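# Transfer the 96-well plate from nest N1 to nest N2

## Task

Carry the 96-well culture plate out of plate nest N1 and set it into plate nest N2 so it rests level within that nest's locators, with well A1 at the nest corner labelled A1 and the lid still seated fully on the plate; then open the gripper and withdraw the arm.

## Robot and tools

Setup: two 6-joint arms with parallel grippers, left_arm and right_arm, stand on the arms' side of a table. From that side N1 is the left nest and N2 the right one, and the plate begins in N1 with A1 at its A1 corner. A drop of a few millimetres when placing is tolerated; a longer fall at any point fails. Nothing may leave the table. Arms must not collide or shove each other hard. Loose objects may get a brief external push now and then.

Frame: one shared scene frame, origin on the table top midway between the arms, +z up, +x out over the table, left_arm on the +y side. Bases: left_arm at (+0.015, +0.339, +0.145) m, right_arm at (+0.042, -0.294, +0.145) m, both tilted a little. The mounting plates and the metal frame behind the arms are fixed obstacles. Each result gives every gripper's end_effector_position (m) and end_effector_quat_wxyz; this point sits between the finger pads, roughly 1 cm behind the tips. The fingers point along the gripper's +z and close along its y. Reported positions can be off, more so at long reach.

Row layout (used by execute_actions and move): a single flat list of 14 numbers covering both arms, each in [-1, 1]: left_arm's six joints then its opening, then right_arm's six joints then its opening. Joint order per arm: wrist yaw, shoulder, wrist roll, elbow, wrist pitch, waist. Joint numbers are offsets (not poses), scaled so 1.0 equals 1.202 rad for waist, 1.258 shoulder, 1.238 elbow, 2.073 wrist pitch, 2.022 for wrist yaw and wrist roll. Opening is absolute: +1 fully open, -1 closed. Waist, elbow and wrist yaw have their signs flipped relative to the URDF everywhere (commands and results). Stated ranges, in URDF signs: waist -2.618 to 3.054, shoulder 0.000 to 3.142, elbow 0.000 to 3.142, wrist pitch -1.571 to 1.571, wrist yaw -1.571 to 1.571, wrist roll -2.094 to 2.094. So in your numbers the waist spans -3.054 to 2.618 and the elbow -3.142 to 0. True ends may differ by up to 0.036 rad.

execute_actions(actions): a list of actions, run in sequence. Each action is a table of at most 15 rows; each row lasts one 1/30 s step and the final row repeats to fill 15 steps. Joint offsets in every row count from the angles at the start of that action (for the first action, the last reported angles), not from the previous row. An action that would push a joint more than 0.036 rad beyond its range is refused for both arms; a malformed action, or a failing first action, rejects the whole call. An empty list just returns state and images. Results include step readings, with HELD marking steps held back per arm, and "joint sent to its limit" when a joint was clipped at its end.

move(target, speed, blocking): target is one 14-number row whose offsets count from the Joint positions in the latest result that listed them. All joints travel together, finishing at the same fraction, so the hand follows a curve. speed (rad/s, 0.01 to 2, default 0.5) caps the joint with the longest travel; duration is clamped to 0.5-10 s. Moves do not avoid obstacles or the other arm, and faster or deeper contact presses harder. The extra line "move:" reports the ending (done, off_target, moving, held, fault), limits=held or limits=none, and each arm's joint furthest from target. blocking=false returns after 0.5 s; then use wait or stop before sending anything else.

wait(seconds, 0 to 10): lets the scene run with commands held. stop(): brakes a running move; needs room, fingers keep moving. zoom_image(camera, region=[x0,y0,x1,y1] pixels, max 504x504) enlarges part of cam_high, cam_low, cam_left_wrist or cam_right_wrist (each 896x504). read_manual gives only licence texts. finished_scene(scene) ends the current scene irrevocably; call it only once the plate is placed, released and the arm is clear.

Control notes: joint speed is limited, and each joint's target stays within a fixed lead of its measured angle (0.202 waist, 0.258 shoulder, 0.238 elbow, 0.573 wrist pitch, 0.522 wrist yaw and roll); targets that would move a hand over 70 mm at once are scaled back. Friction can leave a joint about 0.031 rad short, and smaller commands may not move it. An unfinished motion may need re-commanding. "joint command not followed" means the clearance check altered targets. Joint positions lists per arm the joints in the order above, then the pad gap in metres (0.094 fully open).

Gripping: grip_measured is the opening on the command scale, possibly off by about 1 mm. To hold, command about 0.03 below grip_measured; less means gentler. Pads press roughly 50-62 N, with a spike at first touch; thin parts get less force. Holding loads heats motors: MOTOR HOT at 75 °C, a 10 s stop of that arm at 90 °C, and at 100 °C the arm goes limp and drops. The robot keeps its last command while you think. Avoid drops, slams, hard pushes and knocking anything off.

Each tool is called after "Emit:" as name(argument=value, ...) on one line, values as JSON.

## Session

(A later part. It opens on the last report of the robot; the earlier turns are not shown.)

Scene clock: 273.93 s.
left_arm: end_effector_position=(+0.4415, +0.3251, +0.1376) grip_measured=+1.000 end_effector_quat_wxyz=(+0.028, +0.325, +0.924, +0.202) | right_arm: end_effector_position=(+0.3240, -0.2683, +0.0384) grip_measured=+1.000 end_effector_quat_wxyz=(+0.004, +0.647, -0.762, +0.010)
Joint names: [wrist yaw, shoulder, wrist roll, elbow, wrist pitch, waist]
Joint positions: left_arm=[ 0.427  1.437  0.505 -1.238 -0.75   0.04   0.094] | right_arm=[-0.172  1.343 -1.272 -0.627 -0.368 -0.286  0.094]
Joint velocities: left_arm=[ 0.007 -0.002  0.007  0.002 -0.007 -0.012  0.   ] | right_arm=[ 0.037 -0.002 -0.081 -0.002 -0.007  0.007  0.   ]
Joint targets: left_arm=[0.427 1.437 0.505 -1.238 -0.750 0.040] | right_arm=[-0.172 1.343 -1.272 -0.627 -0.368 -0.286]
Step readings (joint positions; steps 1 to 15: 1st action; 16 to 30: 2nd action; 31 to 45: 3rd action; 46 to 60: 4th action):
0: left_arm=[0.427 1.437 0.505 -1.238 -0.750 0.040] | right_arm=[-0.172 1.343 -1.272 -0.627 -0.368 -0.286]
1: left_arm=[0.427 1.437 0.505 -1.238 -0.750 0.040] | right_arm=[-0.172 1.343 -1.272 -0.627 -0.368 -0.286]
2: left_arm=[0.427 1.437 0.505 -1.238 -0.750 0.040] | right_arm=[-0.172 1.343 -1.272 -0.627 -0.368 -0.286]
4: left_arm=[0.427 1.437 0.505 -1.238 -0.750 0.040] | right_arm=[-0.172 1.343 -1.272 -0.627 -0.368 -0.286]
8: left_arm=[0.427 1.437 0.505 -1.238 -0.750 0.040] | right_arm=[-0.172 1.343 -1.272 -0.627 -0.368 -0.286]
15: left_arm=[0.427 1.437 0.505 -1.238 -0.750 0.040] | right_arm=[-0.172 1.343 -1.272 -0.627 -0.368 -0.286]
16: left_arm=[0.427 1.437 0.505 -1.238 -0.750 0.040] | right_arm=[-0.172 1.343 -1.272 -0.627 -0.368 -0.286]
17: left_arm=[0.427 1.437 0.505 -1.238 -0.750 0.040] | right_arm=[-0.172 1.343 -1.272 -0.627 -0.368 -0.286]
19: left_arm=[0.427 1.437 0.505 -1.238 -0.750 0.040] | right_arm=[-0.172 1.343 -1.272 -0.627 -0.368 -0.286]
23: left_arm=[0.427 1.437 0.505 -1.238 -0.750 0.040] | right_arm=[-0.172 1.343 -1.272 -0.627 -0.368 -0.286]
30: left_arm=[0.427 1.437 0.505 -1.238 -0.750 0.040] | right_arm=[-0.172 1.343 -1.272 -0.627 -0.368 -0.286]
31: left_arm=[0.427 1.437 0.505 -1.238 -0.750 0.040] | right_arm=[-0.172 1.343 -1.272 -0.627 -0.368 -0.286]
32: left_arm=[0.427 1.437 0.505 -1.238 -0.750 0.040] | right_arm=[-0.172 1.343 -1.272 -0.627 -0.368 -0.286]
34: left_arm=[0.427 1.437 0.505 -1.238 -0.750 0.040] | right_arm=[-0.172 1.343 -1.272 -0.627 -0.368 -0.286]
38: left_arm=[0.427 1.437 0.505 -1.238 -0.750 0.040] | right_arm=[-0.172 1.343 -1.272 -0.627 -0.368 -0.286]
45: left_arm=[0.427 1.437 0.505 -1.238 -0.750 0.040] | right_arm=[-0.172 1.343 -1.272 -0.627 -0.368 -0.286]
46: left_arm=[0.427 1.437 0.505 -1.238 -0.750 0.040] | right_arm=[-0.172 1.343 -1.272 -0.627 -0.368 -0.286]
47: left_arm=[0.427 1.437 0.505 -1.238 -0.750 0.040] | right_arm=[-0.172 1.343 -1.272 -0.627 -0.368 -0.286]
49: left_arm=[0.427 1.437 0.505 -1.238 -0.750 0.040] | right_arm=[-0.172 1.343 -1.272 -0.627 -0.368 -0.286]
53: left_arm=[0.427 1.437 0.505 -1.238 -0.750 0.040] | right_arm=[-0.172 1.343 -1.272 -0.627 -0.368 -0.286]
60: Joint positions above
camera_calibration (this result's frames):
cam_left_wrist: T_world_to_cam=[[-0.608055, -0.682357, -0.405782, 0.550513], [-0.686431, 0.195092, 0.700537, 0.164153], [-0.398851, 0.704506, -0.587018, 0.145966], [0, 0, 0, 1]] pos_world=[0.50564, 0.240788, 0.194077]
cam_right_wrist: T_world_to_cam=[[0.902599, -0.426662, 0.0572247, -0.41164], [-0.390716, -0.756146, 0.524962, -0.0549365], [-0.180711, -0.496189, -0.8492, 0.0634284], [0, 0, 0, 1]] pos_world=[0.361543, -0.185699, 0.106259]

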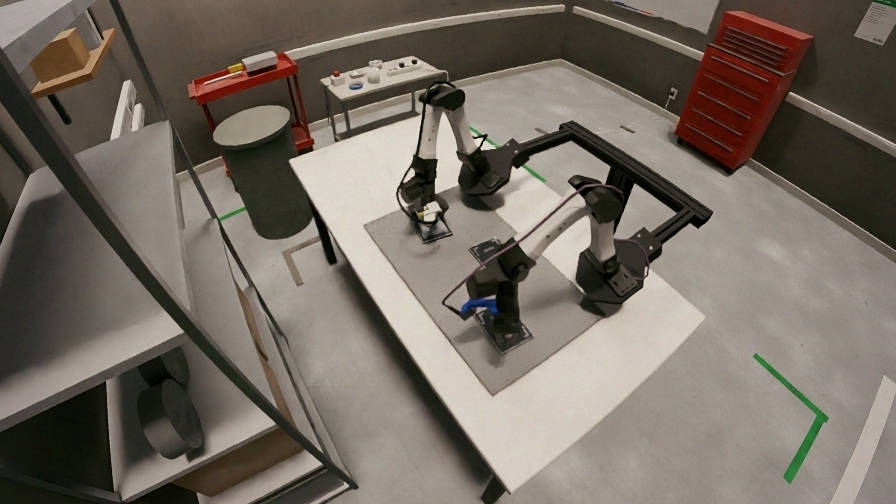

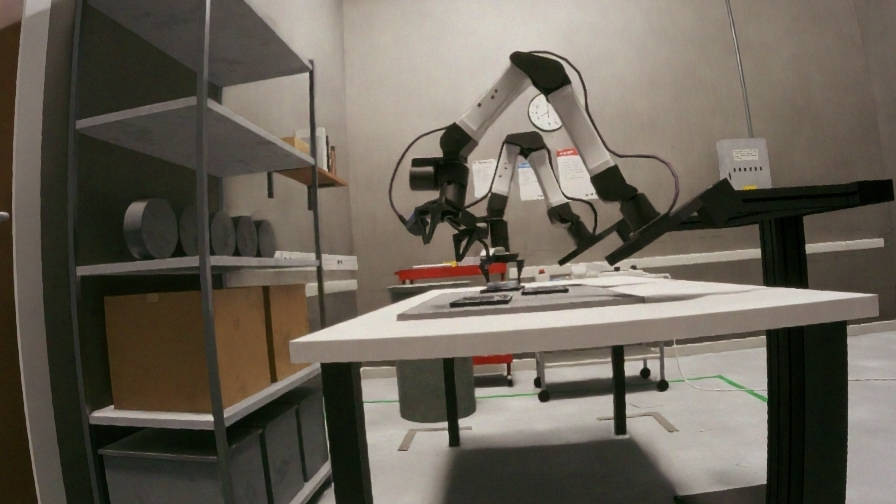

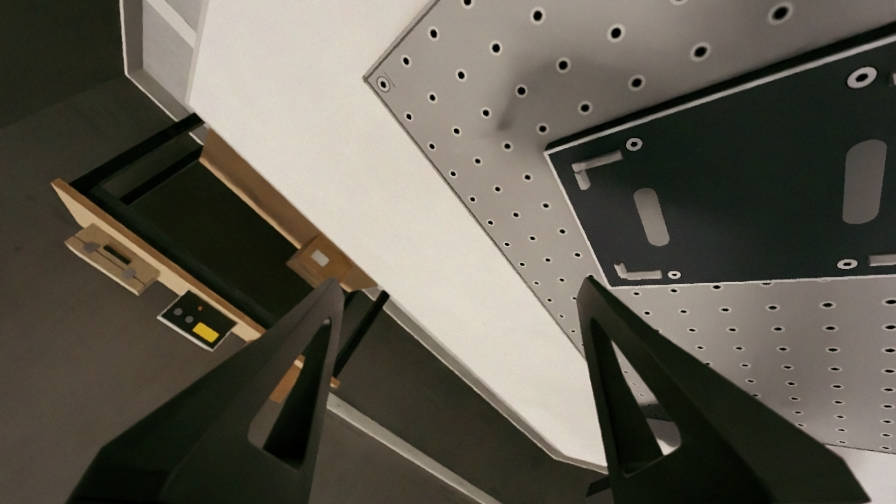

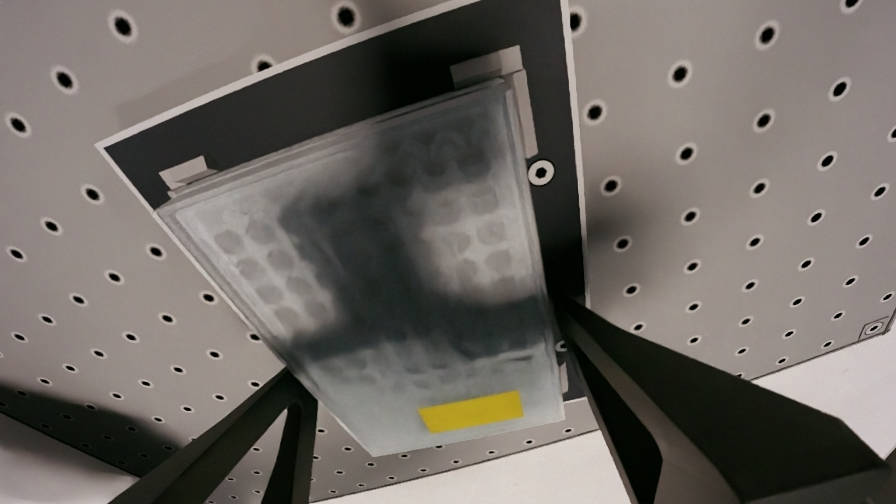

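Emit:
move(target=[0,0,0,0,0,0,1,0,-0.135,0,-0.055,-0.104,-0.028,1], speed=0.12)

Emit:
move(target=[0,0,0,0,0,0,1,0,-0.12,0,-0.04,-0.06,0,1], speed=0.3)

Scene clock: 279.30 s.
left_arm: end_effector_position=(+0.4415, +0.3251, +0.1376) grip_measured=+1.000 end_effector_quat_wxyz=(+0.028, +0.325, +0.924, +0.202) | right_arm: end_effector_position=(+0.3210, -0.2675, +0.0774) grip_measured=+1.000 end_effector_quat_wxyz=(+0.003, +0.656, -0.754, +0.004)
Joint names: [wrist yaw, shoulder, wrist roll, elbow, wrist pitch, waist]
Joint positions: left_arm=[ 0.427  1.437  0.505 -1.238 -0.75   0.04   0.094] | right_arm=[-0.172  1.195 -1.272 -0.671 -0.569 -0.311  0.094]
Joint velocities: left_arm=[-0.007 -0.012 -0.037  0.012  0.081  0.012  0.   ] | right_arm=[-0.037 -0.027  0.037  0.017 -0.037  0.017  0.   ]
Joint targets: left_arm=[0.427 1.437 0.505 -1.238 -0.750 0.040] | right_arm=[-0.172 1.174 -1.272 -0.695 -0.584 -0.320]
move: off_target (right_arm); limits=none; left_arm: farthest joint: the waist, 0.000 radians from its target (0.000 radians at the start); right_arm: farthest joint: the elbow, 0.024 radians from its target (0.068 radians at the start)
camera_calibration (this result's frames):
cam_left_wrist: T_world_to_cam=[[-0.608055, -0.682357, -0.405782, 0.550513], [-0.686431, 0.195092, 0.700537, 0.164153], [-0.398851, 0.704506, -0.587018, 0.145966], [0, 0, 0, 1]] pos_world=[0.50564, 0.240788, 0.194077]
cam_right_wrist: T_world_to_cam=[[0.912689, -0.405853, 0.0477705, -0.407763], [-0.369916, -0.770828, 0.518639, -0.0861121], [-0.173668, -0.491027, -0.853658, 0.095846], [0, 0, 0, 1]] pos_world=[0.356952, -0.184806, 0.14596]

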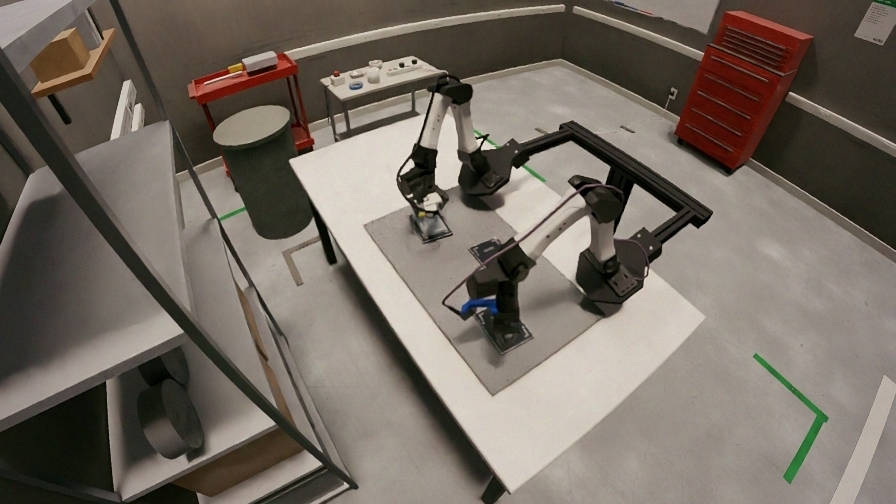

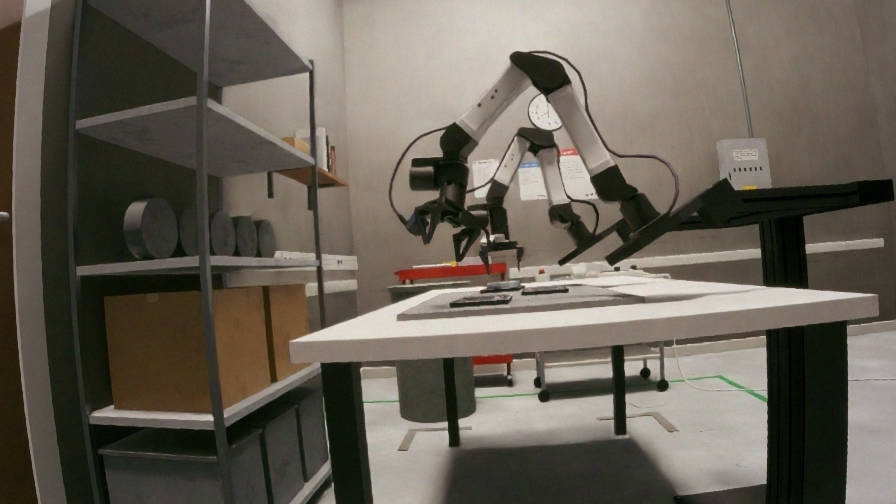

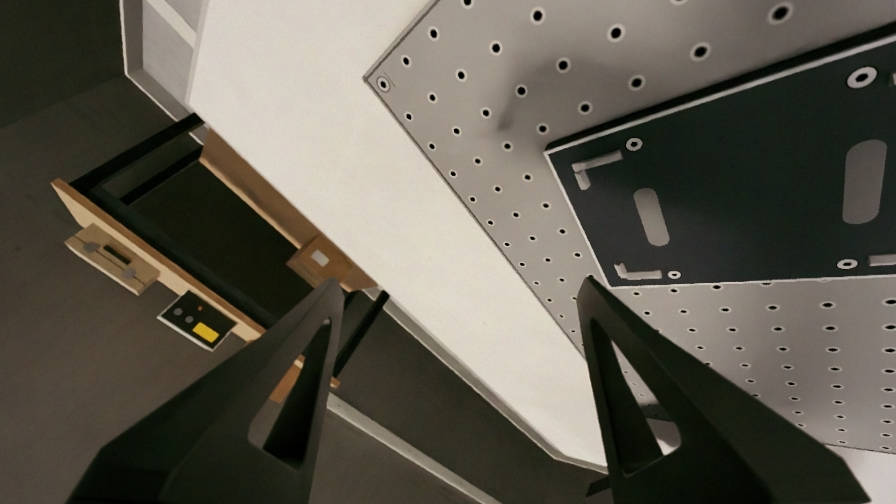

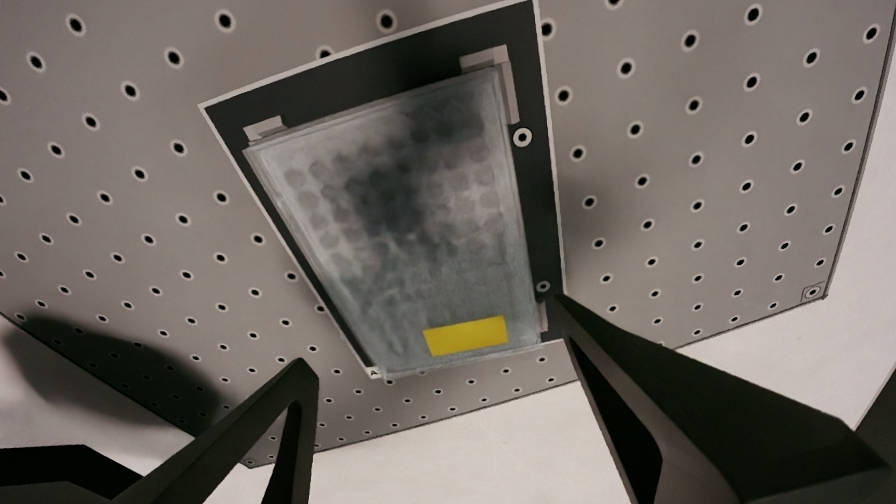

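Scene clock: 280.47 s.
left_arm: end_effector_position=(+0.4415, +0.3251, +0.1376) grip_measured=+1.000 end_effector_quat_wxyz=(+0.028, +0.325, +0.924, +0.202) | right_arm: end_effector_position=(+0.3251, -0.2723, +0.1102) grip_measured=+1.000 end_effector_quat_wxyz=(-0.019, +0.653, -0.757, +0.018)
Joint names: [wrist yaw, shoulder, wrist roll, elbow, wrist pitch, waist]
Joint positions: left_arm=[ 0.427  1.437  0.505 -1.238 -0.75   0.04   0.094] | right_arm=[-0.172  1.061 -1.272 -0.7   -0.678 -0.311  0.094]
Joint velocities: left_arm=[ 0.022  0.002 -0.007 -0.007 -0.007  0.012  0.   ] | right_arm=[ 0.037  0.012 -0.022 -0.002 -0.007  0.017  0.   ]
Joint targets: left_arm=[0.427 1.437 0.505 -1.238 -0.750 0.040] | right_arm=[-0.172 1.043 -1.272 -0.721 -0.693 -0.311]
move: off_target (right_arm); limits=none; left_arm: farthest joint: the waist, 0.000 radians from its target (0.000 radians at the start); right_arm: farthest joint: the elbow, 0.021 radians from its target (0.049 radians at the start)
camera_calibration (this result's frames):
cam_left_wrist: T_world_to_cam=[[-0.608055, -0.682357, -0.405782, 0.550513], [-0.686431, 0.195092, 0.700537, 0.164153], [-0.398851, 0.704506, -0.587018, 0.145966], [0, 0, 0, 1]] pos_world=[0.50564, 0.240788, 0.194077]
cam_right_wrist: T_world_to_cam=[[0.905715, -0.414066, 0.0907125, -0.4197], [-0.402156, -0.771736, 0.492639, -0.0921851], [-0.133979, -0.482672, -0.865493, 0.112913], [0, 0, 0, 1]] pos_world=[0.358184, -0.190427, 0.181211]

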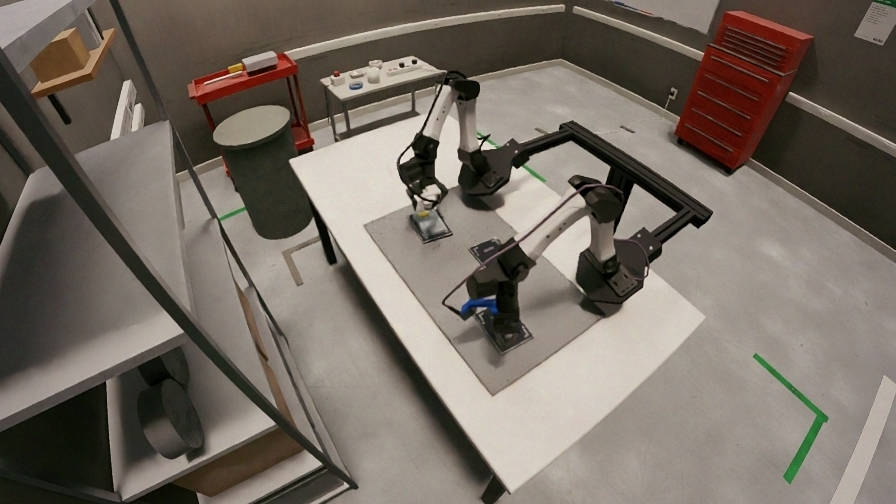

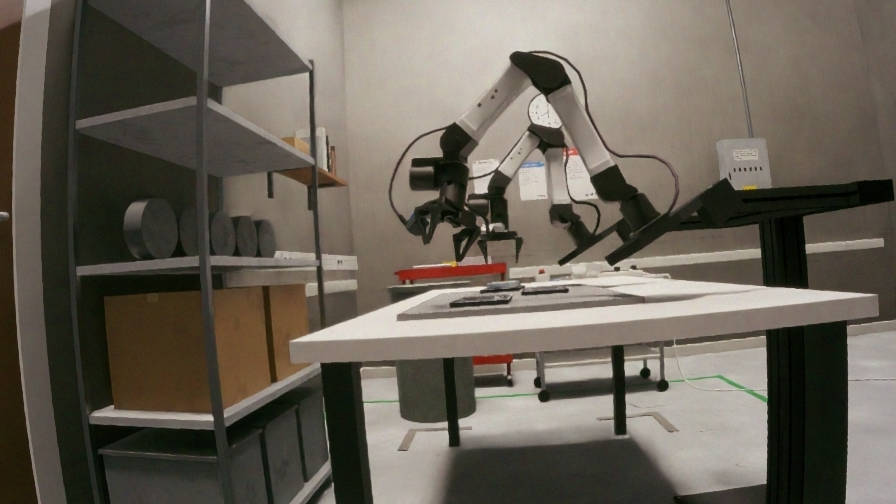

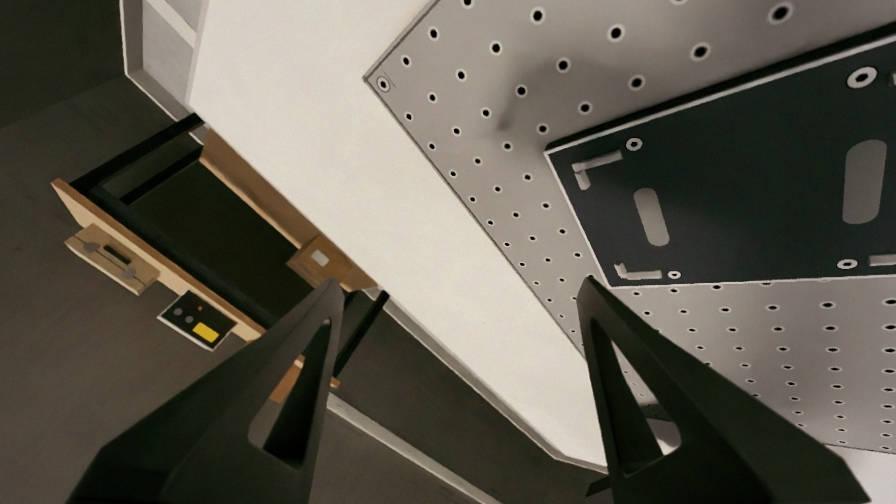

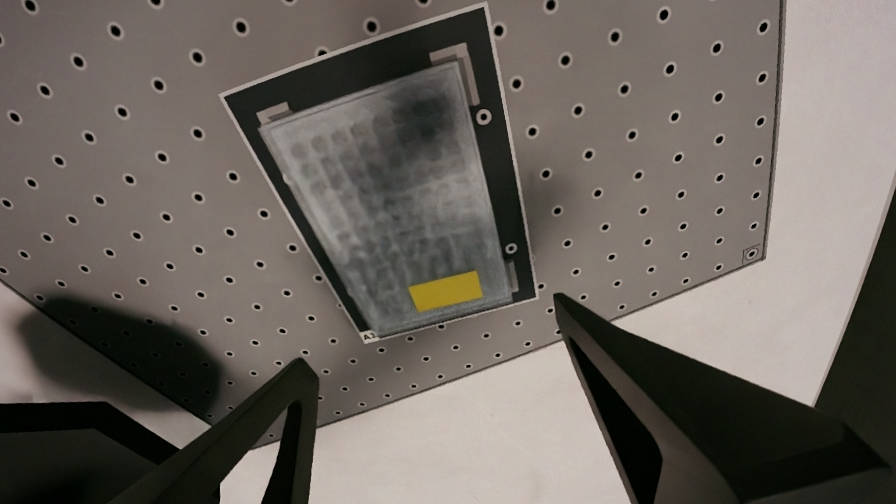

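Emit:
zoom_image(camera="cam_low", region=[460,260,600,310])

Emit:
zoom_image(camera="cam_right_wrist", region=[200,20,560,360])

Region (460, 260, 600, 310) of cam_low's 896x504 image, scaled by 3.600, with more detail than that image has; it fills the top 180 rows of this view, and the rest is white.

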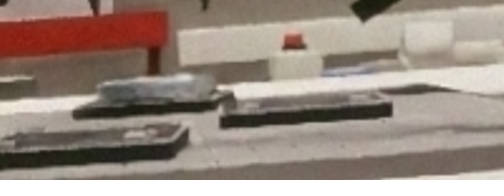

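Region (200, 20, 560, 360) of cam_right_wrist's 896x504 image, scaled by 1.400, with more detail than that image has.

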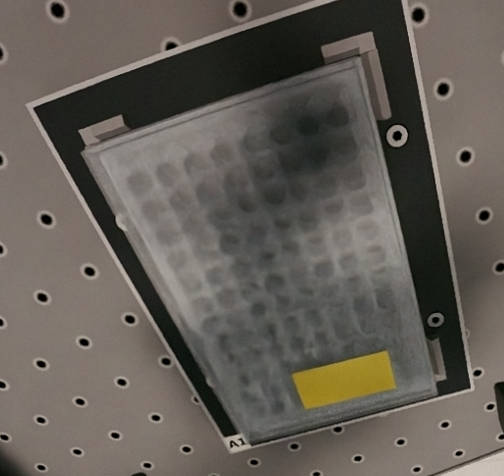

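Emit:
finished_scene(scene=2)

The scene is finished: the task was done.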